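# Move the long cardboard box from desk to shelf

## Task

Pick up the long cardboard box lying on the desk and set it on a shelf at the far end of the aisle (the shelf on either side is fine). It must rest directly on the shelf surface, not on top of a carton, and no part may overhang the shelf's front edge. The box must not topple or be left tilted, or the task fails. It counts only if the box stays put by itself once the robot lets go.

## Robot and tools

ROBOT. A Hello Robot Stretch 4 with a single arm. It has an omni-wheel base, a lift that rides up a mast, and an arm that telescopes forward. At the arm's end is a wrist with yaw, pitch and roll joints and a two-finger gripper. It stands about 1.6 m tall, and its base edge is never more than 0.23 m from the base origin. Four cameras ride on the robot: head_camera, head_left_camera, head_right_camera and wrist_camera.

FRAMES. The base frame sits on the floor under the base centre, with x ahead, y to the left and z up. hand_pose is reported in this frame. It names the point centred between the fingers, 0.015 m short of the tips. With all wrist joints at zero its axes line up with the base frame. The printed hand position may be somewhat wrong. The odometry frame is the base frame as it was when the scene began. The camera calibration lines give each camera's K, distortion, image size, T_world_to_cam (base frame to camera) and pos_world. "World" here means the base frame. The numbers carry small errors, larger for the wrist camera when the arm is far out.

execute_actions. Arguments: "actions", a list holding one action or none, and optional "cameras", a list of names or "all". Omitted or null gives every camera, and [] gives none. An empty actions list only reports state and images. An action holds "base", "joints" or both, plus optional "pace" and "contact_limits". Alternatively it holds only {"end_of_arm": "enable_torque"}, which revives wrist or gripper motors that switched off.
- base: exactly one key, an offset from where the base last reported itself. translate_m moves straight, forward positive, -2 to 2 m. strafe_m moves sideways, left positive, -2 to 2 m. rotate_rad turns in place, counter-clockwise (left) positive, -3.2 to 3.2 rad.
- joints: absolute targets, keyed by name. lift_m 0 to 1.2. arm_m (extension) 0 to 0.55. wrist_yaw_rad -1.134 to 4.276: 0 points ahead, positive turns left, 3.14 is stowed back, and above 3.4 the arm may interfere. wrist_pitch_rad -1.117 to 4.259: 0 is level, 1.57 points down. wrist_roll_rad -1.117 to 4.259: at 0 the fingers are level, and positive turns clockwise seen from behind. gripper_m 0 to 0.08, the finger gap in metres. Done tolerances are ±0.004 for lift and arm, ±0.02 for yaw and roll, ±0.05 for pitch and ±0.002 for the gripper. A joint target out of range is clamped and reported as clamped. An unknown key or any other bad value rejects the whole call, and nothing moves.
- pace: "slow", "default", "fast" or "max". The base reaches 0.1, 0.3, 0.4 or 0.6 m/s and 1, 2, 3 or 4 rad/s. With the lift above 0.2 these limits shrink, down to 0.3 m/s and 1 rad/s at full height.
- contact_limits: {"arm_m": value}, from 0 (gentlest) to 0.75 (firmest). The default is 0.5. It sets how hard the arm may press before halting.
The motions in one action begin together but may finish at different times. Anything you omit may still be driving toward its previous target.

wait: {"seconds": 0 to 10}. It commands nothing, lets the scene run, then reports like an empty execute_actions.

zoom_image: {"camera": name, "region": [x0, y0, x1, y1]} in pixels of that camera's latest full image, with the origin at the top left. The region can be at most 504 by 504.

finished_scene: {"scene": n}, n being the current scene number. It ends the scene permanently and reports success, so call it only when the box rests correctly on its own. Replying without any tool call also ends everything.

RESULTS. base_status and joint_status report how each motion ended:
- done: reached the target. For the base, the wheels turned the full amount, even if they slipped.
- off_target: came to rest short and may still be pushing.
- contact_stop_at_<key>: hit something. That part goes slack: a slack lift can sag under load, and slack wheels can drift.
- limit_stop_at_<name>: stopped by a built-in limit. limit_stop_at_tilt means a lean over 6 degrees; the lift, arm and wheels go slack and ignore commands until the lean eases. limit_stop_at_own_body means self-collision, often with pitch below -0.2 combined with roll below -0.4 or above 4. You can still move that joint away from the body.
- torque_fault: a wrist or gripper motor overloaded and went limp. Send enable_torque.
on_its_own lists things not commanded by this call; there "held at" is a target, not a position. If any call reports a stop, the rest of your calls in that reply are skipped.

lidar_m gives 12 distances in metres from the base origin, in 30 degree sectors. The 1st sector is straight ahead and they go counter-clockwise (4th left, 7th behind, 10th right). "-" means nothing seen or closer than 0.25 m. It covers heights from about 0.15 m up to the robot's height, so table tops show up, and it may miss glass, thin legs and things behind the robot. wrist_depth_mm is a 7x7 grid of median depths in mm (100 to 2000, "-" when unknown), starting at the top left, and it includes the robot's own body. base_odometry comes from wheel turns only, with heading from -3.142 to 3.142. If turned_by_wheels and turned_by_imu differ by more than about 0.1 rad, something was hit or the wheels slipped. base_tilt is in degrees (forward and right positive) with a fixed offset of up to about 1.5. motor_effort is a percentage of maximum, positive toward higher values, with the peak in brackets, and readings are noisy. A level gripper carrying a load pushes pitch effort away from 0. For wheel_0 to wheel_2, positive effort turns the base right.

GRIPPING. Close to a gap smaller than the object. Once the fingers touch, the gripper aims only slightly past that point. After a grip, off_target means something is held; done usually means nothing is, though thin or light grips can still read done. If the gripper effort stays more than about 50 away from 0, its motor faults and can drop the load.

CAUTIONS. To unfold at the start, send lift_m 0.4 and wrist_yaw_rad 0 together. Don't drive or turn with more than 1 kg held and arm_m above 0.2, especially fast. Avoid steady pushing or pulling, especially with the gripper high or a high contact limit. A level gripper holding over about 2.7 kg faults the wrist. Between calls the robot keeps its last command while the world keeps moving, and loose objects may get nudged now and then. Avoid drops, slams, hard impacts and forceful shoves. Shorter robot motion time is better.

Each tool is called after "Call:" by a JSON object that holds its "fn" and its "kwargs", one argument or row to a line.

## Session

Call:
{"fn": "execute_actions", "kwargs": {
  "actions": []
}}

Scene clock: 0.00 s.
base_odometry: x=+0.000 y=+0.000 heading=+0.000 (m, m, rad; odometry frame)
turned_by_wheels: +0.000 (rad since the last result)
turned_by_imu: +0.000 (rad since the last result)
base_tilt: forward=+0.2 right=-0.7 (deg)
lidar_m: 0.72 0.72 0.78 1.17 1.05 1.07 1.48 2.93 1.76 1.12 1.54 1.05
base_status: not commanded
joint_positions: lift_m=+0.263 arm_m=+0.001 wrist_yaw_rad=+3.129 wrist_pitch_rad=+0.022 wrist_roll_rad=-0.005 gripper_m=+0.040
joint_status: not commanded
motor_effort: lift_m=+21 arm_m=-2 wrist_yaw_rad=+0 wrist_pitch_rad=-6 wrist_roll_rad=+0 gripper_m=+3 wheel_0=+0 wheel_1=-1 wheel_2=+0 (%)
hand_pose: x=-0.0400 y=+0.0902 z=+0.4370 quat_wxyz=(+0.006, -0.011, -0.003, +1.000) (m; base frame)
wrist_depth_mm: - 141 - - - 1863 1576 / - 130 - - - 1863 1618 / - 119 160 - - 1366 1160 / - 132 197 - - 1863 1618 / 137 - - - - 1921 1618 / 1618 - 1983 1921 1863 1756 1576 / 1205 1255 119 1229 108 1182 1118
pictures: head_camera, head_left_camera, head_right_camera, wrist_camera
camera_calibration (this result's frames):
wrist_camera: T_world_to_cam=[[0.0175255, 0.999071, -0.0393806, -0.0736339], [-0.0159637, -0.0391021, -0.999108, 0.503799], [-0.999719, 0.0181385, 0.0152636, 0.099329], [0, 0, 0, 1]] pos_world=[0.108634, 0.0914634, 0.498933]
Images, in order (width x height): head_camera 420x560, head_left_camera 420x672, head_right_camera 420x672, wrist_camera 616x392.

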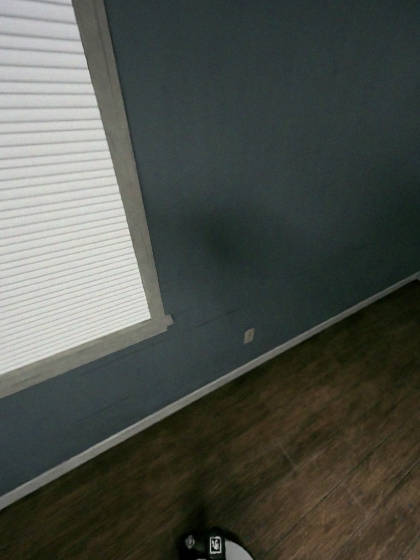

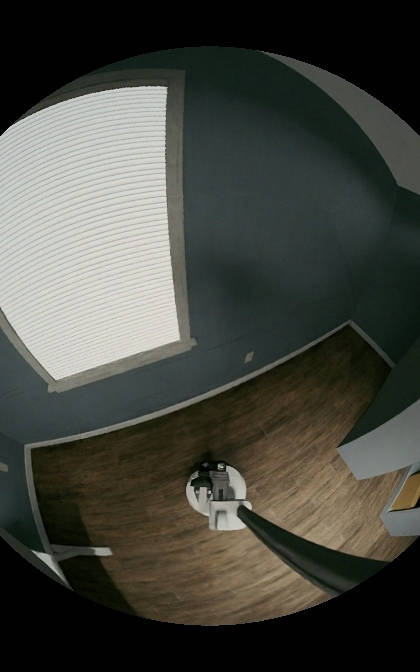

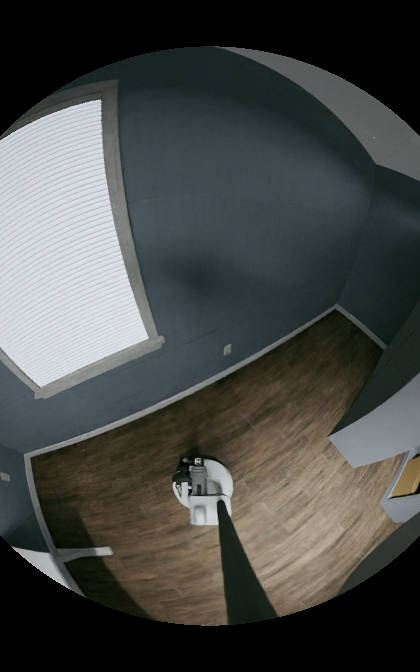

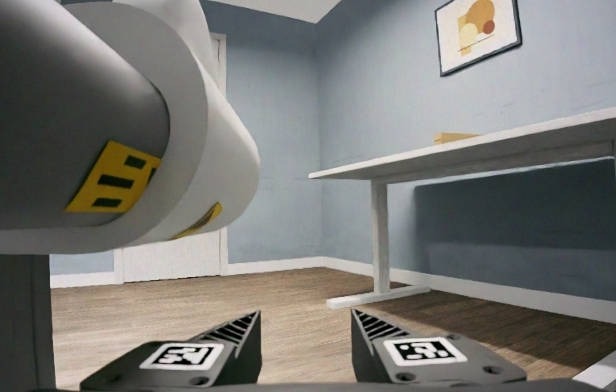

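Desk is behind-left.

Call:
{"fn": "execute_actions", "kwargs": {
  "actions": [
    {"base":{"rotate_rad":2.2},"joints":{"lift_m":0.95}}
  ],
  "cameras": ["head_camera","head_left_camera"]
}}

Scene clock: 8.27 s.
base_odometry: x=+0.000 y=+0.000 heading=+2.200 (m, m, rad; odometry frame)
turned_by_wheels: +2.200 (rad since the last result)
turned_by_imu: +2.174 (rad since the last result)
base_tilt: forward=+0.2 right=-0.7 (deg)
lidar_m: 1.00 1.09 1.75 2.95 1.76 1.14 1.91 0.96 0.73 0.72 0.80 1.33
base_status: done
joint_positions: lift_m=+0.950 arm_m=+0.001 wrist_yaw_rad=+3.129 wrist_pitch_rad=+0.022 wrist_roll_rad=-0.005 gripper_m=+0.040
joint_status: all done
motor_effort: lift_m=+24(23) arm_m=-2(1) wrist_yaw_rad=+0(0) wrist_pitch_rad=-6(7) wrist_roll_rad=-1(0) gripper_m=+3(2) wheel_0=-1(7) wheel_1=-1(10) wheel_2=-1(9) (%)
hand_pose: x=-0.0400 y=+0.0902 z=+1.1233 quat_wxyz=(+0.006, -0.011, -0.003, +1.000) (m; base frame)
wrist_depth_mm: - 141 - - - 1160 1118 / - 130 - - - 1138 1098 / - 119 160 - - 1138 1098 / - 133 198 - - 1138 1098 / 137 1229 - - - 1098 1078 / 991 1366 1863 - 1618 1098 1060 / 1008 1205 120 - 108 1078 1060
pictures: head_camera, head_left_camera
Images, in order (width x height): head_camera 420x560, head_left_camera 420x672.

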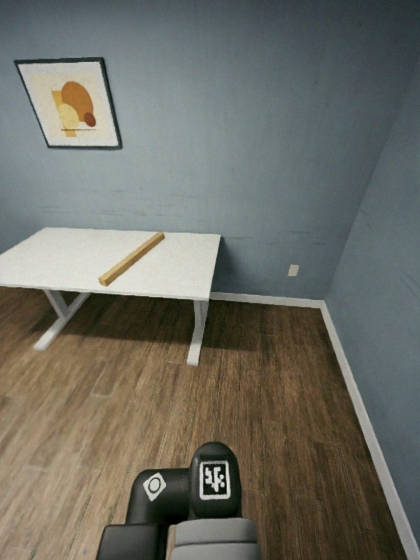

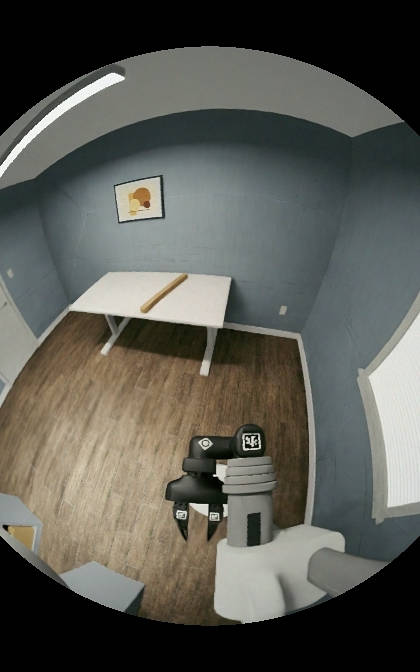

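Call:
{"fn": "execute_actions", "kwargs": {
  "actions": [
    {"base":{"rotate_rad":-0.43},"joints":{"wrist_yaw_rad":0.0,"wrist_pitch_rad":0.9,"gripper_m":0.08}}
  ],
  "cameras": []
}}

Call:
{"fn": "execute_actions", "kwargs": {
  "actions": [
    {"base":{"strafe_m":1.05}}
  ],
  "cameras": ["head_camera","wrist_camera"]
}}

Scene clock: 18.23 s.
base_odometry: x=+0.000 y=+0.000 heading=+1.770 (m, m, rad; odometry frame)
turned_by_wheels: -0.430 (rad since the last result)
turned_by_imu: -0.426 (rad since the last result)
base_tilt: forward=+0.2 right=-0.7 (deg)
lidar_m: 1.54 1.01 1.16 2.94 2.95 1.29 1.16 1.59 0.90 0.73 0.73 0.84
base_status: done
joint_positions: lift_m=+0.950 arm_m=+0.001 wrist_yaw_rad=+0.001 wrist_pitch_rad=+0.902 wrist_roll_rad=-0.005 gripper_m=+0.080
joint_status: all done
motor_effort: lift_m=+24(24) arm_m=-1(2) wrist_yaw_rad=-2(7) wrist_pitch_rad=-4(5) wrist_roll_rad=+0(1) gripper_m=+4(9) wheel_0=+2(7) wheel_1=+2(3) wheel_2=+1(5) (%)
hand_pose: x=+0.3034 y=-0.0873 z=+0.9612 quat_wxyz=(+0.900, -0.002, +0.436, +0.001) (m; base frame)
wrist_depth_mm: 931 1430 1499 1618 1281 854 647 / 820 1576 1661 1808 1366 891 691 / 1618 1661 1708 1756 1499 960 723 / 1537 1464 1464 1464 1430 1008 750 / 1308 1308 1336 1336 1308 1060 788 / 1160 1182 1160 1160 1160 1025 809 / - 106 1042 1078 591 - -
pictures: none
No camera images: the call's "cameras" was empty. Leave "cameras" out to get every camera's image.

Scene clock: 23.07 s.
base_odometry: x=-1.029 y=-0.208 heading=+1.770 (m, m, rad; odometry frame)
turned_by_wheels: +0.000 (rad since the last result)
turned_by_imu: +0.002 (rad since the last result)
base_tilt: forward=+0.2 right=-0.7 (deg)
lidar_m: 0.72 0.70 0.81 1.94 1.94 1.61 1.44 1.37 2.08 1.74 1.73 0.84
base_status: done
joint_positions: lift_m=+0.950 arm_m=+0.001 wrist_yaw_rad=+0.000 wrist_pitch_rad=+0.902 wrist_roll_rad=-0.005 gripper_m=+0.080
joint_status: not commanded
motor_effort: lift_m=+24(24) arm_m=-1(1) wrist_yaw_rad=-1(1) wrist_pitch_rad=-5(6) wrist_roll_rad=-1(0) gripper_m=+4(3) wheel_0=+1(9) wheel_1=+1(11) wheel_2=+1(1) (%)
hand_pose: x=+0.3034 y=-0.0874 z=+0.9612 quat_wxyz=(+0.900, -0.002, +0.436, +0.001) (m; base frame)
wrist_depth_mm: 917 917 904 866 891 917 1661 / 768 750 732 707 732 759 1756 / 634 627 634 1618 1618 1708 1708 / 1397 1499 1499 1464 1464 1499 1464 / 1255 1308 1308 1308 1281 1308 1308 / 1160 1182 1205 1182 1138 1160 1138 / - 106 1025 1060 585 - -
pictures: head_camera, wrist_camera
camera_calibration (this result's frames):
wrist_camera: T_world_to_cam=[[-0.0328603, -0.999226, -0.0216397, -0.0579796], [-0.760104, 0.0390435, -0.648627, 0.921749], [0.64897, -0.00486566, -0.760799, 0.681595], [0, 0, 0, 1]] pos_world=[0.256385, -0.0906067, 1.11517]
Images, in order (width x height): head_camera 420x560, wrist_camera 616x392.

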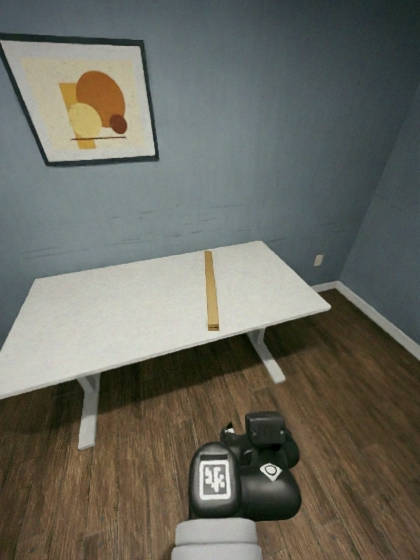

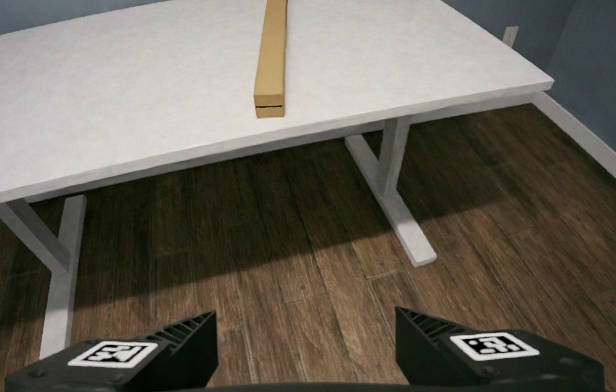

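Call:
{"fn": "execute_actions", "kwargs": {
  "actions": [
    {"base":{"strafe_m":0.045}}
  ],
  "cameras": []
}}

Call:
{"fn": "execute_actions", "kwargs": {
  "actions": [
    {"base":{"translate_m":0.4},"joints":{"arm_m":0.43}}
  ],
  "cameras": ["head_camera","wrist_camera"]
}}

Scene clock: 31.07 s.
base_odometry: x=-1.073 y=-0.217 heading=+1.771 (m, m, rad; odometry frame)
turned_by_wheels: +0.000 (rad since the last result)
turned_by_imu: -0.001 (rad since the last result)
base_tilt: forward=+0.2 right=-0.7 (deg)
lidar_m: 0.69 0.70 0.80 1.90 1.89 2.22 1.43 1.38 2.13 1.79 1.78 0.81
base_status: done
joint_positions: lift_m=+0.950 arm_m=+0.001 wrist_yaw_rad=+0.000 wrist_pitch_rad=+0.902 wrist_roll_rad=-0.005 gripper_m=+0.080
joint_status: not commanded
motor_effort: lift_m=+24(24) arm_m=-1(2) wrist_yaw_rad=-1(1) wrist_pitch_rad=-4(5) wrist_roll_rad=+0(0) gripper_m=+3(5) wheel_0=+0(7) wheel_1=+2(11) wheel_2=+1(0) (%)
hand_pose: x=+0.3034 y=-0.0874 z=+0.9612 quat_wxyz=(+0.900, -0.002, +0.436, +0.001) (m; base frame)
wrist_depth_mm: 946 931 904 866 891 904 1618 / 778 759 732 691 723 750 1661 / 634 621 634 1576 1618 1708 1661 / 991 1464 1464 1499 1464 1464 1499 / 1229 1336 1336 1281 1308 1336 1308 / 1138 1182 1182 1182 1160 1160 1138 / - 106 1042 1078 591 - -
pictures: none
No camera images: the call's "cameras" was empty. Leave "cameras" out to get every camera's image.

Scene clock: 33.87 s.
base_odometry: x=-1.153 y=+0.175 heading=+1.771 (m, m, rad; odometry frame)
turned_by_wheels: +0.000 (rad since the last result)
turned_by_imu: -0.001 (rad since the last result)
base_tilt: forward=+0.2 right=-0.7 (deg)
lidar_m: 0.31 0.32 0.38 0.63 1.96 2.33 1.84 1.77 2.00 1.69 0.68 0.37
base_status: done
joint_positions: lift_m=+0.950 arm_m=+0.429 wrist_yaw_rad=+0.000 wrist_pitch_rad=+0.902 wrist_roll_rad=-0.005 gripper_m=+0.080
joint_status: all done
motor_effort: lift_m=+24(24) arm_m=+4(8) wrist_yaw_rad=+0(1) wrist_pitch_rad=-4(5) wrist_roll_rad=+0(1) gripper_m=+6(5) wheel_0=+0(2) wheel_1=+1(5) wheel_2=+0(9) (%)
hand_pose: x=+0.7320 y=-0.0874 z=+0.9612 quat_wxyz=(+0.900, -0.002, +0.436, +0.001) (m; base frame)
wrist_depth_mm: 413 436 473 508 544 574 615 / 452 484 521 559 609 661 715 / 508 539 580 609 603 603 809 / 539 525 525 500 521 521 517 / 466 466 462 439 459 455 449 / 413 413 413 392 410 404 399 / - 106 329 362 260 - -
pictures: head_camera, wrist_camera
camera_calibration (this result's frames):
wrist_camera: T_world_to_cam=[[-0.0329906, -0.999221, -0.0216415, -0.0438144], [-0.759994, 0.039143, -0.64875, 1.24763], [0.649092, -0.00495522, -0.760694, 0.403247], [0, 0, 0, 1]] pos_world=[0.685, -0.0906181, 1.1152]
Images, in order (width x height): head_camera 420x560, wrist_camera 616x392.

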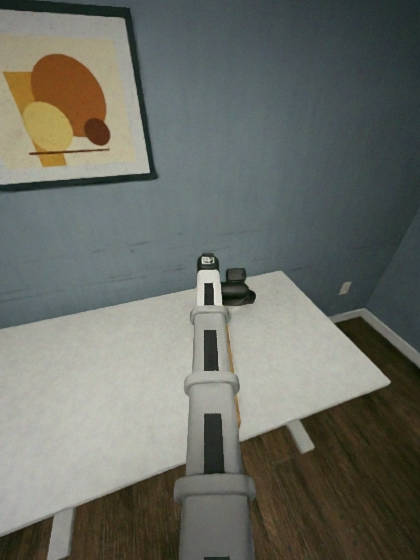

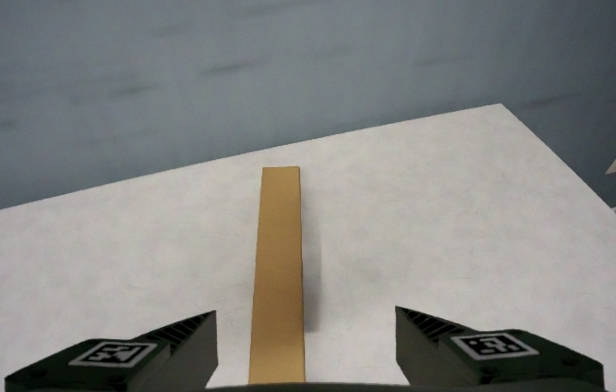

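Call:
{"fn": "execute_actions", "kwargs": {
  "actions": [
    {"base":{"strafe_m":0.03},"joints":{"lift_m":0.745}}
  ],
  "cameras": ["wrist_camera"]
}}

Call:
{"fn": "execute_actions", "kwargs": {
  "actions": [
    {"joints":{"gripper_m":0.02}}
  ],
  "cameras": []
}}

Call:
{"fn": "execute_actions", "kwargs": {
  "actions": [
    {"joints":{"lift_m":0.85}}
  ],
  "cameras": ["wrist_camera"]
}}

Call:
{"fn": "execute_actions", "kwargs": {
  "actions": [
    {"base":{"translate_m":-0.6},"joints":{"arm_m":0.2}}
  ],
  "cameras": []
}}

Call:
{"fn": "execute_actions", "kwargs": {
  "actions": [
    {"base":{"rotate_rad":2.6},"pace":"slow"}
  ],
  "cameras": ["head_camera","head_left_camera"]
}}

Scene clock: 46.03 s.
base_odometry: x=-1.182 y=+0.169 heading=+1.771 (m, m, rad; odometry frame)
turned_by_wheels: +0.000 (rad since the last result)
turned_by_imu: -0.001 (rad since the last result)
base_tilt: forward=+0.3 right=-0.7 (deg)
lidar_m: 0.31 0.30 0.36 0.61 1.96 2.30 1.84 1.77 2.04 1.70 0.66 0.37
base_status: done
joint_positions: lift_m=+0.745 arm_m=+0.429 wrist_yaw_rad=+0.000 wrist_pitch_rad=+0.902 wrist_roll_rad=-0.005 gripper_m=+0.080
joint_status: all done
motor_effort: lift_m=+19(21) arm_m=+5(4) wrist_yaw_rad=-1(0) wrist_pitch_rad=-4(5) wrist_roll_rad=-1(1) gripper_m=+5(5) wheel_0=+0(9) wheel_1=-1(6) wheel_2=-1(1) (%)
hand_pose: x=+0.7320 y=-0.0874 z=+0.7566 quat_wxyz=(+0.900, -0.002, +0.436, +0.001) (m; base frame)
wrist_depth_mm: 410 424 427 317 418 415 415 / 364 355 349 253 343 343 345 / 300 296 291 211 287 287 286 / 255 253 251 183 248 247 246 / 222 222 220 161 219 217 216 / 196 196 192 143 190 193 191 / - 106 133 130 132 - -
pictures: wrist_camera
camera_calibration (this result's frames):
wrist_camera: T_world_to_cam=[[-0.0329927, -0.999221, -0.0216404, -0.0482411], [-0.760016, 0.0391441, -0.648725, 1.11491], [0.649067, -0.00495615, -0.760715, 0.247668], [0, 0, 0, 1]] pos_world=[0.685004, -0.0906182, 0.91063]
Images, in order (width x height): wrist_camera 616x392.

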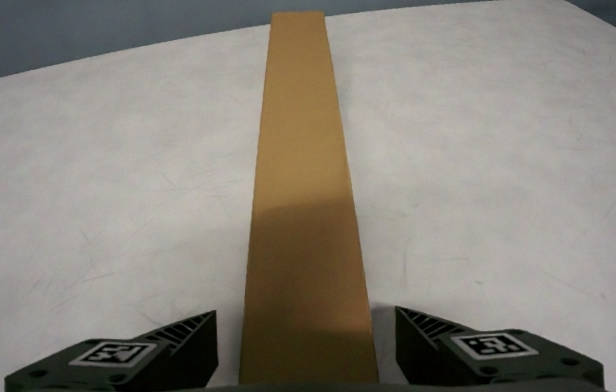

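Scene clock: 47.10 s.
base_odometry: x=-1.182 y=+0.169 heading=+1.771 (m, m, rad; odometry frame)
turned_by_wheels: +0.000 (rad since the last result)
turned_by_imu: +0.000 (rad since the last result)
base_tilt: forward=+0.3 right=-0.7 (deg)
lidar_m: 0.31 0.30 0.37 0.62 1.94 2.31 1.81 1.77 2.04 1.69 0.63 0.37
base_status: not commanded
joint_positions: lift_m=+0.745 arm_m=+0.429 wrist_yaw_rad=+0.000 wrist_pitch_rad=+0.902 wrist_roll_rad=-0.005 gripper_m=+0.049
joint_status: gripper_m off_target (ended at +0.049, target +0.020)
on_its_own: gripper_m is held at +0.043, not at your +0.020, by its contact guard: the fingers met something
motor_effort: lift_m=+18(18) arm_m=+4(4) wrist_yaw_rad=+0(1) wrist_pitch_rad=-5(5) wrist_roll_rad=+0(0) gripper_m=-36(41) wheel_0=+1(0) wheel_1=-1(1) wheel_2=+0(0) (%)
hand_pose: x=+0.7320 y=-0.0874 z=+0.7566 quat_wxyz=(+0.900, -0.002, +0.436, +0.001) (m; base frame)
wrist_depth_mm: 407 427 427 317 418 413 418 / 364 353 349 252 343 342 347 / 300 294 293 211 286 289 286 / 254 253 251 183 248 246 246 / 221 221 221 161 219 216 216 / 196 196 193 143 195 192 191 / 179 179 124 130 121 - -
pictures: none
No camera images: the call's "cameras" was empty. Leave "cameras" out to get every camera's image.

Scene clock: 48.57 s.
base_odometry: x=-1.182 y=+0.169 heading=+1.771 (m, m, rad; odometry frame)
turned_by_wheels: +0.000 (rad since the last result)
turned_by_imu: +0.000 (rad since the last result)
base_tilt: forward=+0.2 right=-0.6 (deg)
lidar_m: 0.31 0.31 0.36 0.63 1.94 2.31 1.82 1.78 2.04 1.71 0.65 0.37
base_status: not commanded
joint_positions: lift_m=+0.850 arm_m=+0.429 wrist_yaw_rad=+0.000 wrist_pitch_rad=+0.902 wrist_roll_rad=-0.005 gripper_m=+0.049
joint_status: all done
on_its_own: gripper_m is held at +0.043, not at your +0.020, by its contact guard: the fingers met something
motor_effort: lift_m=+24(24) arm_m=+5(5) wrist_yaw_rad=-2(0) wrist_pitch_rad=-5(5) wrist_roll_rad=-1(0) gripper_m=-39(39) wheel_0=+1(1) wheel_1=-1(1) wheel_2=+0(1) (%)
hand_pose: x=+0.7320 y=-0.0874 z=+0.8611 quat_wxyz=(+0.900, -0.002, +0.436, +0.001) (m; base frame)
wrist_depth_mm: 410 427 459 317 530 569 621 / 445 473 508 253 539 535 535 / 466 459 455 212 445 445 445 / 397 394 389 182 389 387 382 / 347 345 343 161 342 336 336 / 304 307 301 143 303 300 297 / 279 279 124 130 121 - -
pictures: wrist_camera
camera_calibration (this result's frames):
wrist_camera: T_world_to_cam=[[-0.0330505, -0.99922, -0.0216274, -0.045958], [-0.760205, 0.0391811, -0.648501, 1.1826], [0.648843, -0.00499204, -0.760906, 0.327508], [0, 0, 0, 1]] pos_world=[0.684996, -0.0906226, 1.01513]
Images, in order (width x height): wrist_camera 616x392.

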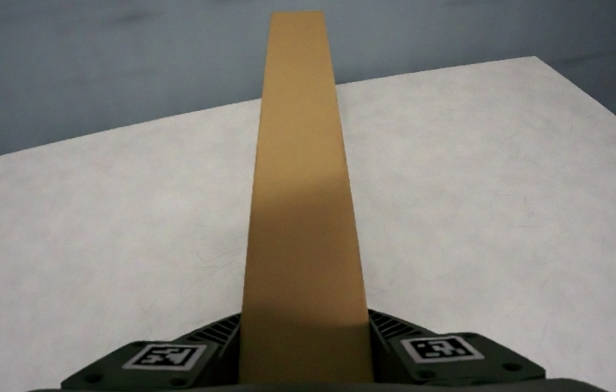

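Scene clock: 52.07 s.
base_odometry: x=-1.063 y=-0.419 heading=+1.770 (m, m, rad; odometry frame)
turned_by_wheels: +0.000 (rad since the last result)
turned_by_imu: -0.001 (rad since the last result)
base_tilt: forward=+0.2 right=-0.7 (deg)
lidar_m: 0.31 0.87 1.04 1.80 1.81 1.40 1.24 1.23 1.37 1.87 1.85 0.25
base_status: done
joint_positions: lift_m=+0.850 arm_m=+0.201 wrist_yaw_rad=+0.000 wrist_pitch_rad=+0.902 wrist_roll_rad=-0.005 gripper_m=+0.049
joint_status: all done
on_its_own: gripper_m is held at +0.043, not at your +0.020, by its contact guard: the fingers met something
motor_effort: lift_m=+24(24) arm_m=-5(4) wrist_yaw_rad=-1(1) wrist_pitch_rad=-6(6) wrist_roll_rad=-1(0) gripper_m=-37(39) wheel_0=-1(7) wheel_1=-1(4) wheel_2=-3(9) (%)
hand_pose: x=+0.5035 y=-0.0874 z=+0.8611 quat_wxyz=(+0.900, -0.002, +0.436, +0.001) (m; base frame)
wrist_depth_mm: 699 683 668 317 647 647 654 / 569 554 549 253 1138 1708 1708 / 500 1430 1464 212 1537 1537 1537 / 1336 1366 1366 182 1366 1336 1366 / 1138 1205 1182 161 1182 1160 1160 / 1042 1060 1060 143 1042 1060 1042 / 960 976 124 130 121 - 931
pictures: none
No camera images: the call's "cameras" was empty. Leave "cameras" out to get every camera's image.

Scene clock: 55.93 s.
base_odometry: x=-1.063 y=-0.419 heading=-1.913 (m, m, rad; odometry frame)
turned_by_wheels: +2.600 (rad since the last result)
turned_by_imu: +2.570 (rad since the last result)
base_tilt: forward=+0.3 right=-0.6 (deg)
lidar_m: 0.29 1.19 1.25 1.35 1.90 1.86 1.04 0.87 0.86 1.02 1.80 0.25
base_status: done
joint_positions: lift_m=+0.850 arm_m=+0.201 wrist_yaw_rad=+0.000 wrist_pitch_rad=+0.902 wrist_roll_rad=-0.005 gripper_m=+0.049
joint_status: not commanded
on_its_own: gripper_m is held at +0.043, not at your +0.020, by its contact guard: the fingers met something
motor_effort: lift_m=+24(24) arm_m=-5(5) wrist_yaw_rad=-1(1) wrist_pitch_rad=-7(6) wrist_roll_rad=+0(0) gripper_m=-39(39) wheel_0=+0(6) wheel_1=-4(5) wheel_2=-1(5) (%)
hand_pose: x=+0.5036 y=-0.0874 z=+0.8611 quat_wxyz=(+0.900, -0.002, +0.436, +0.001) (m; base frame)
wrist_depth_mm: 778 - - 315 1618 1336 1205 / 831 946 1921 254 1708 1464 1281 / 891 1042 1576 212 1576 1499 1366 / 960 1138 1336 182 1336 1336 1336 / 1160 1160 1205 161 1182 1182 1160 / 1078 1078 1042 143 1060 1042 1025 / 976 976 123 130 121 - 946
pictures: head_camera, head_left_camera
Images, in order (width x height): head_camera 420x560, head_left_camera 420x672.

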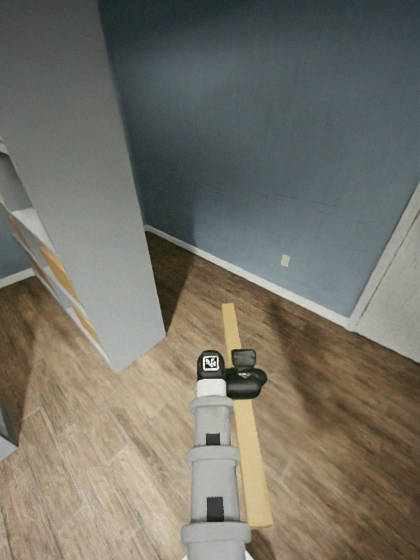

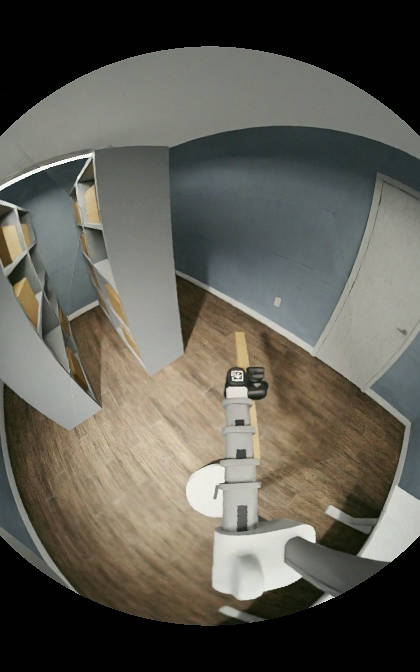

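Call:
{"fn": "execute_actions", "kwargs": {
  "actions": [
    {"base":{"rotate_rad":0.77},"pace":"slow"}
  ],
  "cameras": ["head_camera"]
}}

Scene clock: 62.27 s.
base_odometry: x=-1.063 y=-0.419 heading=-1.144 (m, m, rad; odometry frame)
turned_by_wheels: +0.769 (rad since the last result)
turned_by_imu: +0.760 (rad since the last result)
base_tilt: forward=+0.2 right=-0.7 (deg)
lidar_m: 0.30 1.24 1.98 1.89 1.98 0.94 0.88 0.89 1.86 1.77 1.88 0.25
base_status: done
joint_positions: lift_m=+0.850 arm_m=+0.201 wrist_yaw_rad=+0.000 wrist_pitch_rad=+0.902 wrist_roll_rad=-0.005 gripper_m=+0.049
joint_status: not commanded
on_its_own: gripper_m is held at +0.043, not at your +0.020, by its contact guard: the fingers met something
motor_effort: lift_m=+24(24) arm_m=-5(4) wrist_yaw_rad=+0(0) wrist_pitch_rad=-5(6) wrist_roll_rad=+0(0) gripper_m=-39(40) wheel_0=-2(5) wheel_1=-3(5) wheel_2=-2(6) (%)
hand_pose: x=+0.5036 y=-0.0874 z=+0.8611 quat_wxyz=(+0.900, -0.002, +0.436, +0.001) (m; base frame)
wrist_depth_mm: 723 1160 - 317 768 778 759 / 798 1008 1756 252 854 842 1756 / 931 1008 1537 212 991 976 1576 / 1098 1138 1336 182 1138 1205 1336 / 1182 1205 1205 160 1182 1160 1160 / 1060 1078 1025 143 1060 1042 1025 / 960 960 124 130 121 - 946
pictures: head_camera
Images, in order (width x height): head_camera 420x560.

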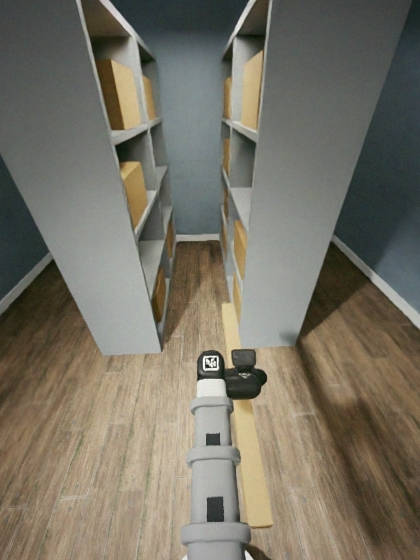

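Call:
{"fn": "execute_actions", "kwargs": {
  "actions": [
    {"base":{"strafe_m":0.03},"joints":{"lift_m":1.12}}
  ],
  "cameras": []
}}

Call:
{"fn": "execute_actions", "kwargs": {
  "actions": [
    {"base":{"translate_m":1.2}}
  ],
  "cameras": ["head_camera","head_left_camera","head_right_camera"]
}}

Scene clock: 71.50 s.
base_odometry: x=-1.036 y=-0.407 heading=-1.144 (m, m, rad; odometry frame)
turned_by_wheels: +0.000 (rad since the last result)
turned_by_imu: -0.001 (rad since the last result)
base_tilt: forward=+0.3 right=-0.7 (deg)
lidar_m: 0.27 1.22 1.95 1.85 1.94 0.95 0.90 0.93 1.87 1.81 1.89 0.25
base_status: done
joint_positions: lift_m=+1.120 arm_m=+0.201 wrist_yaw_rad=+0.000 wrist_pitch_rad=+0.902 wrist_roll_rad=-0.005 gripper_m=+0.049
joint_status: all done
on_its_own: gripper_m is held at +0.043, not at your +0.020, by its contact guard: the fingers met something
motor_effort: lift_m=+24(25) arm_m=-5(5) wrist_yaw_rad=+2(0) wrist_pitch_rad=-6(7) wrist_roll_rad=-1(1) gripper_m=-40(37) wheel_0=+1(9) wheel_1=+0(6) wheel_2=+0(3) (%)
hand_pose: x=+0.5036 y=-0.0874 z=+1.1311 quat_wxyz=(+0.900, -0.002, +0.436, +0.001) (m; base frame)
wrist_depth_mm: 732 1576 - 315 778 778 768 / 809 1308 - 253 878 854 - / 917 976 1756 211 991 960 1921 / 1078 1098 1661 182 1160 1182 1708 / 1464 1336 1464 160 1366 1430 1464 / 1308 1366 1336 143 1336 1308 1308 / 1229 1229 124 130 121 - 1182
pictures: none
No camera images: the call's "cameras" was empty. Leave "cameras" out to get every camera's image.

Scene clock: 76.97 s.
base_odometry: x=-0.538 y=-1.499 heading=-1.143 (m, m, rad; odometry frame)
turned_by_wheels: +0.000 (rad since the last result)
turned_by_imu: -0.001 (rad since the last result)
base_tilt: forward=+0.2 right=-0.7 (deg)
lidar_m: 0.26 0.51 0.36 0.33 2.00 2.26 2.11 2.26 1.89 0.25 0.25 0.25
base_status: done
joint_positions: lift_m=+1.120 arm_m=+0.201 wrist_yaw_rad=+0.000 wrist_pitch_rad=+0.902 wrist_roll_rad=-0.005 gripper_m=+0.049
joint_status: not commanded
on_its_own: gripper_m is held at +0.043, not at your +0.020, by its contact guard: the fingers met something
motor_effort: lift_m=+24(24) arm_m=-4(5) wrist_yaw_rad=+0(0) wrist_pitch_rad=-7(6) wrist_roll_rad=+0(0) gripper_m=-38(39) wheel_0=+0(5) wheel_1=+1(12) wheel_2=+0(11) (%)
hand_pose: x=+0.5036 y=-0.0874 z=+1.1311 quat_wxyz=(+0.900, -0.002, +0.436, +0.001) (m; base frame)
wrist_depth_mm: 707 1336 1366 317 640 436 436 / 1229 1430 1537 253 591 484 484 / 647 1160 1708 211 621 445 449 / 668 1025 1618 183 707 387 384 / 741 931 1499 160 788 347 336 / 788 991 1281 143 788 314 298 / 723 741 124 130 121 - -
pictures: head_camera, head_left_camera, head_right_camera
Images, in order (width x height): head_camera 420x560, head_left_camera 420x672, head_right_camera 420x672.

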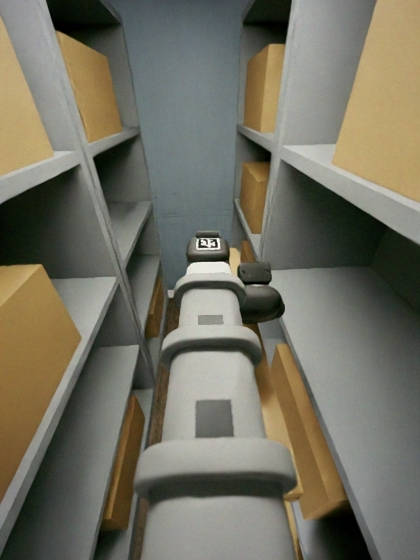

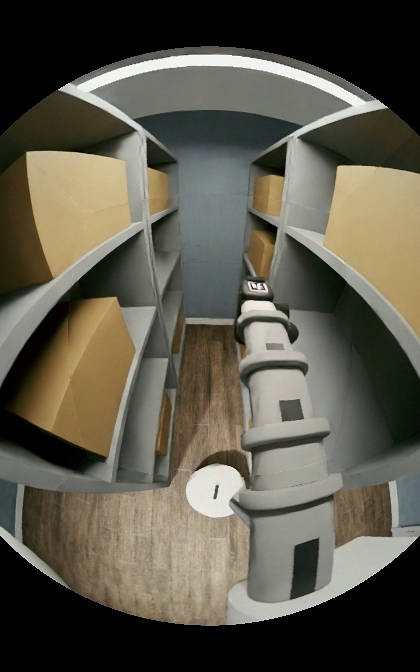

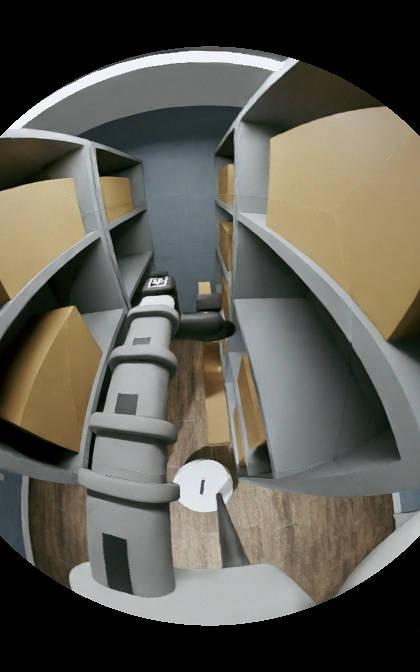

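Call:
{"fn": "execute_actions", "kwargs": {
  "actions": [
    {"base":{"strafe_m":0.05}}
  ],
  "cameras": []
}}

Call:
{"fn": "execute_actions", "kwargs": {
  "actions": [
    {"base":{"translate_m":0.55}}
  ]
}}

Scene clock: 85.27 s.
base_odometry: x=-0.493 y=-1.478 heading=-1.143 (m, m, rad; odometry frame)
turned_by_wheels: +0.000 (rad since the last result)
turned_by_imu: -0.001 (rad since the last result)
base_tilt: forward=+0.2 right=-0.7 (deg)
lidar_m: 0.27 0.42 0.30 0.28 1.93 2.23 2.12 2.15 1.94 0.28 0.29 0.25
base_status: done
joint_positions: lift_m=+1.120 arm_m=+0.201 wrist_yaw_rad=+0.000 wrist_pitch_rad=+0.902 wrist_roll_rad=-0.005 gripper_m=+0.049
joint_status: not commanded
on_its_own: gripper_m is held at +0.043, not at your +0.020, by its contact guard: the fingers met something
motor_effort: lift_m=+24(24) arm_m=-5(4) wrist_yaw_rad=+0(1) wrist_pitch_rad=-5(9) wrist_roll_rad=-1(1) gripper_m=-40(40) wheel_0=+1(10) wheel_1=-1(13) wheel_2=-1(1) (%)
hand_pose: x=+0.5036 y=-0.0874 z=+1.1311 quat_wxyz=(+0.900, -0.002, +0.436, +0.001) (m; base frame)
wrist_depth_mm: 691 1308 1336 317 991 436 436 / 585 1397 1537 251 917 480 484 / 569 1182 1708 211 878 462 449 / 640 1008 1576 183 904 413 387 / 750 831 1430 160 842 759 336 / 788 831 1160 143 778 778 306 / 715 723 124 130 121 - -
pictures: none
No camera images: the call's "cameras" was empty. Leave "cameras" out to get every camera's image.

Scene clock: 88.57 s.
base_odometry: x=-0.265 y=-1.979 heading=-1.143 (m, m, rad; odometry frame)
turned_by_wheels: +0.000 (rad since the last result)
turned_by_imu: -0.001 (rad since the last result)
base_tilt: forward=+0.2 right=-0.7 (deg)
lidar_m: 0.27 0.44 0.32 0.29 0.30 0.44 3.49 0.41 0.28 0.25 0.28 0.25
base_status: done
joint_positions: lift_m=+1.120 arm_m=+0.201 wrist_yaw_rad=+0.000 wrist_pitch_rad=+0.902 wrist_roll_rad=-0.005 gripper_m=+0.049
joint_status: not commanded
on_its_own: gripper_m is held at +0.043, not at your +0.020, by its contact guard: the fingers met something
motor_effort: lift_m=+24(24) arm_m=-5(5) wrist_yaw_rad=+0(1) wrist_pitch_rad=-6(6) wrist_roll_rad=+0(0) gripper_m=-38(39) wheel_0=-1(6) wheel_1=+0(5) wheel_2=+2(10) (%)
hand_pose: x=+0.5036 y=-0.0874 z=+1.1311 quat_wxyz=(+0.900, -0.002, +0.436, +0.001) (m; base frame)
wrist_depth_mm: 691 820 842 317 699 397 287 / 621 904 946 253 917 407 294 / 1008 1025 1078 212 1042 413 300 / 1025 1042 1255 182 1008 394 338 / 891 931 1397 160 759 530 336 / 778 946 1255 144 609 496 298 / 707 723 124 130 121 - -
pictures: head_camera, head_left_camera, head_right_camera, wrist_camera
camera_calibration (this result's frames):
wrist_camera: T_world_to_cam=[[-0.0332153, -0.999214, -0.021625, -0.0476084], [-0.760261, 0.0393054, -0.648428, 1.18401], [0.648768, -0.00509702, -0.760969, 0.681277], [0, 0, 0, 1]] pos_world=[0.456582, -0.0906364, 1.28514]
Images, in order (width x height): head_camera 420x560, head_left_camera 420x672, head_right_camera 420x672, wrist_camera 616x392.

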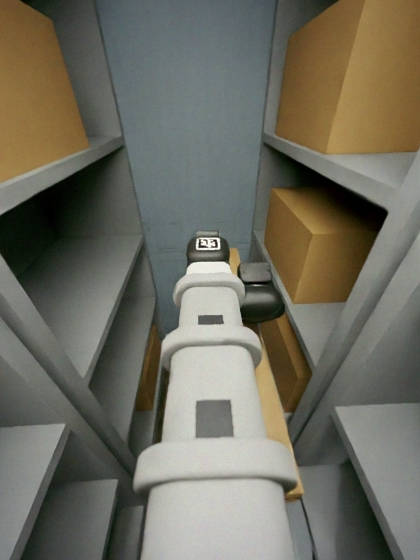

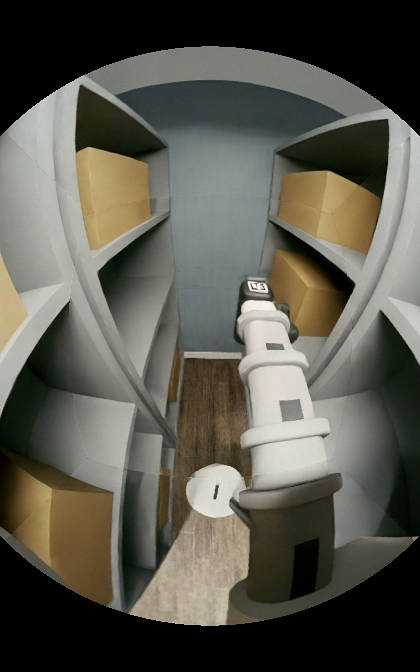

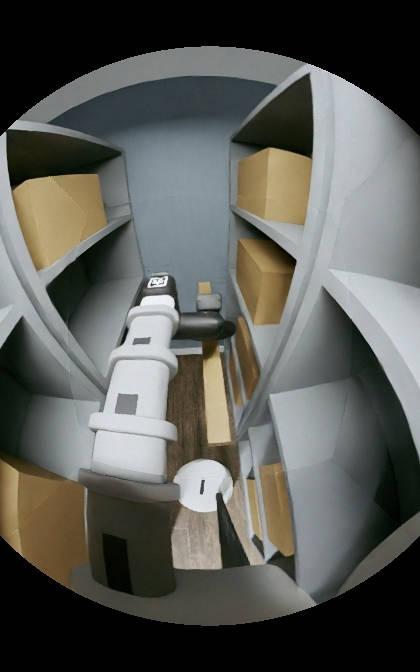

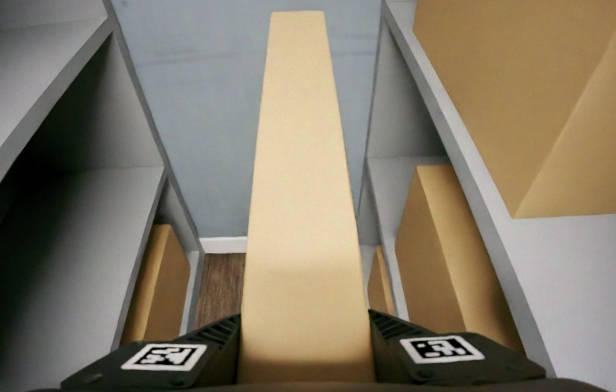

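Call:
{"fn": "execute_actions", "kwargs": {
  "actions": [
    {"base":{"translate_m":0.05},"joints":{"arm_m":0.47,"lift_m":1.1}}
  ],
  "cameras": []
}}

Call:
{"fn": "execute_actions", "kwargs": {
  "actions": [
    {"base":{"rotate_rad":0.45},"joints":{"wrist_yaw_rad":-0.45},"pace":"slow"}
  ],
  "cameras": ["head_camera","head_left_camera","wrist_camera"]
}}

Scene clock: 94.73 s.
base_odometry: x=-0.244 y=-2.024 heading=-1.143 (m, m, rad; odometry frame)
turned_by_wheels: +0.000 (rad since the last result)
turned_by_imu: -0.001 (rad since the last result)
base_tilt: forward=+0.2 right=-0.7 (deg)
lidar_m: 0.42 0.45 0.34 0.30 0.32 0.44 3.54 0.40 0.27 0.26 0.26 0.39
base_status: done
joint_positions: lift_m=+1.100 arm_m=+0.469 wrist_yaw_rad=+0.000 wrist_pitch_rad=+0.902 wrist_roll_rad=-0.005 gripper_m=+0.049
joint_status: all done
on_its_own: gripper_m is held at +0.043, not at your +0.020, by its contact guard: the fingers met something
motor_effort: lift_m=+18(27) arm_m=+5(4) wrist_yaw_rad=-1(1) wrist_pitch_rad=-4(4) wrist_roll_rad=-1(0) gripper_m=-40(39) wheel_0=+0(7) wheel_1=+0(2) wheel_2=+1(9) (%)
hand_pose: x=+0.7720 y=-0.0874 z=+1.1116 quat_wxyz=(+0.900, -0.002, +0.436, +0.001) (m; base frame)
wrist_depth_mm: 530 535 539 317 544 492 - / 564 597 603 253 603 462 282 / 640 676 683 211 683 397 287 / 723 778 798 182 788 366 291 / 831 878 917 160 842 809 293 / 768 960 1078 143 759 750 277 / 699 715 124 130 121 - -
pictures: none
No camera images: the call's "cameras" was empty. Leave "cameras" out to get every camera's image.

Scene clock: 96.37 s.
base_odometry: x=-0.244 y=-2.024 heading=-0.694 (m, m, rad; odometry frame)
turned_by_wheels: +0.449 (rad since the last result)
turned_by_imu: +0.444 (rad since the last result)
base_tilt: forward=+0.3 right=-0.7 (deg)
lidar_m: 0.38 0.31 0.30 0.31 0.42 2.71 0.47 0.28 0.26 0.27 0.33 0.81
base_status: done
joint_positions: lift_m=+1.100 arm_m=+0.469 wrist_yaw_rad=-0.449 wrist_pitch_rad=+0.902 wrist_roll_rad=-0.005 gripper_m=+0.049
joint_status: all done
on_its_own: gripper_m is held at +0.043, not at your +0.020, by its contact guard: the fingers met something
motor_effort: lift_m=+19(19) arm_m=+4(5) wrist_yaw_rad=-1(8) wrist_pitch_rad=-4(7) wrist_roll_rad=+0(1) gripper_m=-37(40) wheel_0=-2(6) wheel_1=-3(10) wheel_2=-2(9) (%)
hand_pose: x=+0.7209 y=-0.1360 z=+1.1116 quat_wxyz=(+0.878, +0.095, +0.425, -0.199) (m; base frame)
wrist_depth_mm: 535 535 574 315 609 615 597 / 530 512 634 252 683 683 647 / 433 427 723 212 788 778 715 / 368 370 820 182 917 878 866 / 320 330 866 161 1098 1025 842 / 285 298 759 143 1255 1205 750 / 258 259 123 130 121 - 661
pictures: head_camera, head_left_camera, wrist_camera
camera_calibration (this result's frames):
wrist_camera: T_world_to_cam=[[-0.464051, -0.885544, -0.021626, 0.236672], [-0.667653, 0.365706, -0.648459, 1.31615], [0.582148, -0.286479, -0.760942, 0.534855], [0, 0, 0, 1]] pos_world=[0.677196, -0.118516, 1.26558]
Images, in order (width x height): head_camera 420x560, head_left_camera 420x672, wrist_camera 616x392.

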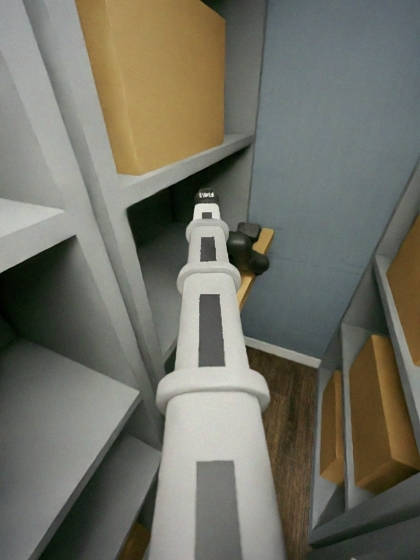

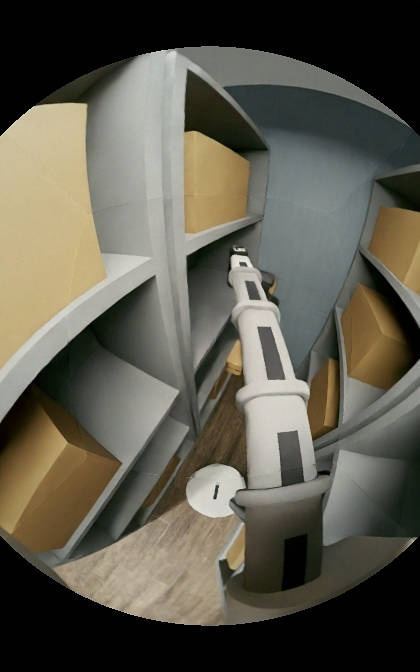

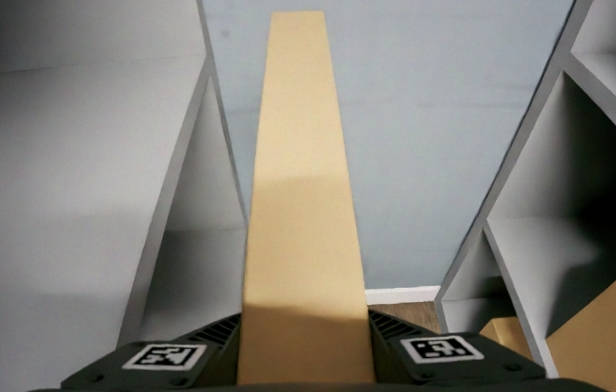

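Call:
{"fn": "execute_actions", "kwargs": {
  "actions": [
    {"base":{"rotate_rad":0.35},"joints":{"wrist_yaw_rad":-0.8,"arm_m":0.55},"pace":"slow"}
  ],
  "cameras": ["head_camera","head_left_camera","wrist_camera"]
}}

Scene clock: 108.27 s.
torque_fault: gripper_m switched itself off since the last result.
base_odometry: x=-0.244 y=-2.024 heading=-0.345 (m, m, rad; odometry frame)
turned_by_wheels: +0.349 (rad since the last result)
turned_by_imu: +0.263 (rad since the last result)
base_tilt: forward=+0.2 right=-0.6 (deg)
lidar_m: 0.37 0.31 0.29 0.36 0.57 0.67 0.35 0.27 0.25 0.25 0.27 0.41
base_status: done
joint_positions: lift_m=+1.100 arm_m=+0.549 wrist_yaw_rad=-0.800 wrist_pitch_rad=+0.902 wrist_roll_rad=-0.006 gripper_m=+0.072
joint_status: all done
on_its_own: gripper_m is off since a torque_fault, until you send "end_of_arm": "enable_torque" (your +0.020 is given up)
motor_effort: lift_m=+22(22) arm_m=+5(8) wrist_yaw_rad=+1(27) wrist_pitch_rad=-4(18) wrist_roll_rad=+1(38) gripper_m=+4(61) wheel_0=-9(21) wheel_1=-1(12) wheel_2=-7(21) (%)
hand_pose: x=+0.7491 y=-0.1555 z=+1.1113 quat_wxyz=(+0.830, +0.167, +0.402, -0.349) (m; base frame)
wrist_depth_mm: 517 525 549 609 634 647 668 / 525 517 508 676 707 732 741 / 433 430 424 750 831 854 831 / 370 366 366 387 960 991 917 / 322 322 320 329 1160 1205 866 / 285 287 286 291 1308 1255 931 / - - 148 262 143 - -
pictures: head_camera, head_left_camera, wrist_camera
camera_calibration (this result's frames):
wrist_camera: T_world_to_cam=[[-0.739699, -0.672599, -0.021331, 0.471778], [-0.501669, 0.57229, -0.648701, 1.25004], [0.448523, -0.469142, -0.760745, 0.584134], [0, 0, 0, 1]] pos_world=[0.714082, -0.124024, 1.26534]
Images, in order (width x height): head_camera 420x560, head_left_camera 420x672, wrist_camera 616x392.

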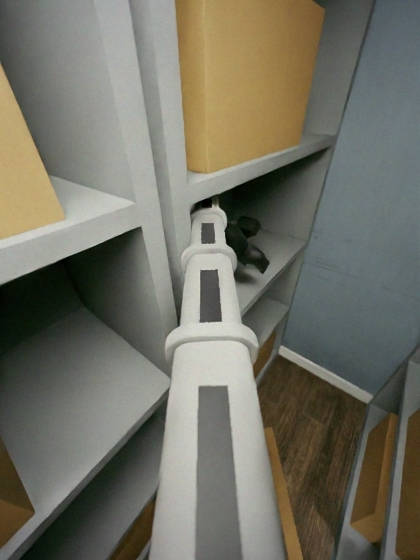

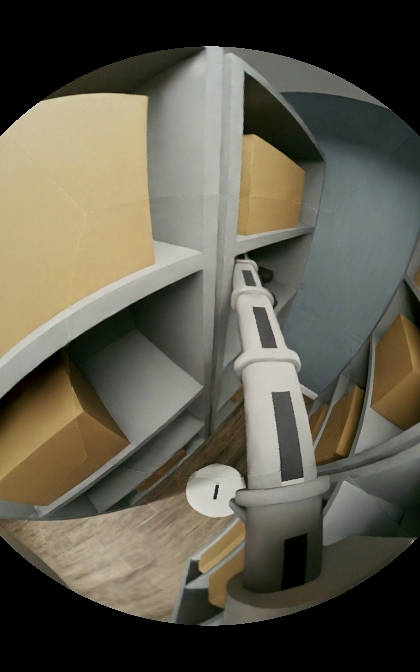

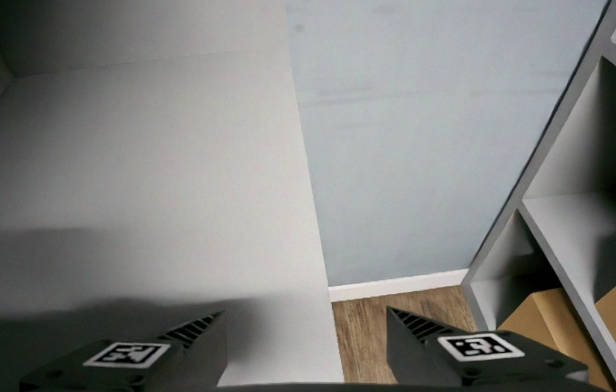

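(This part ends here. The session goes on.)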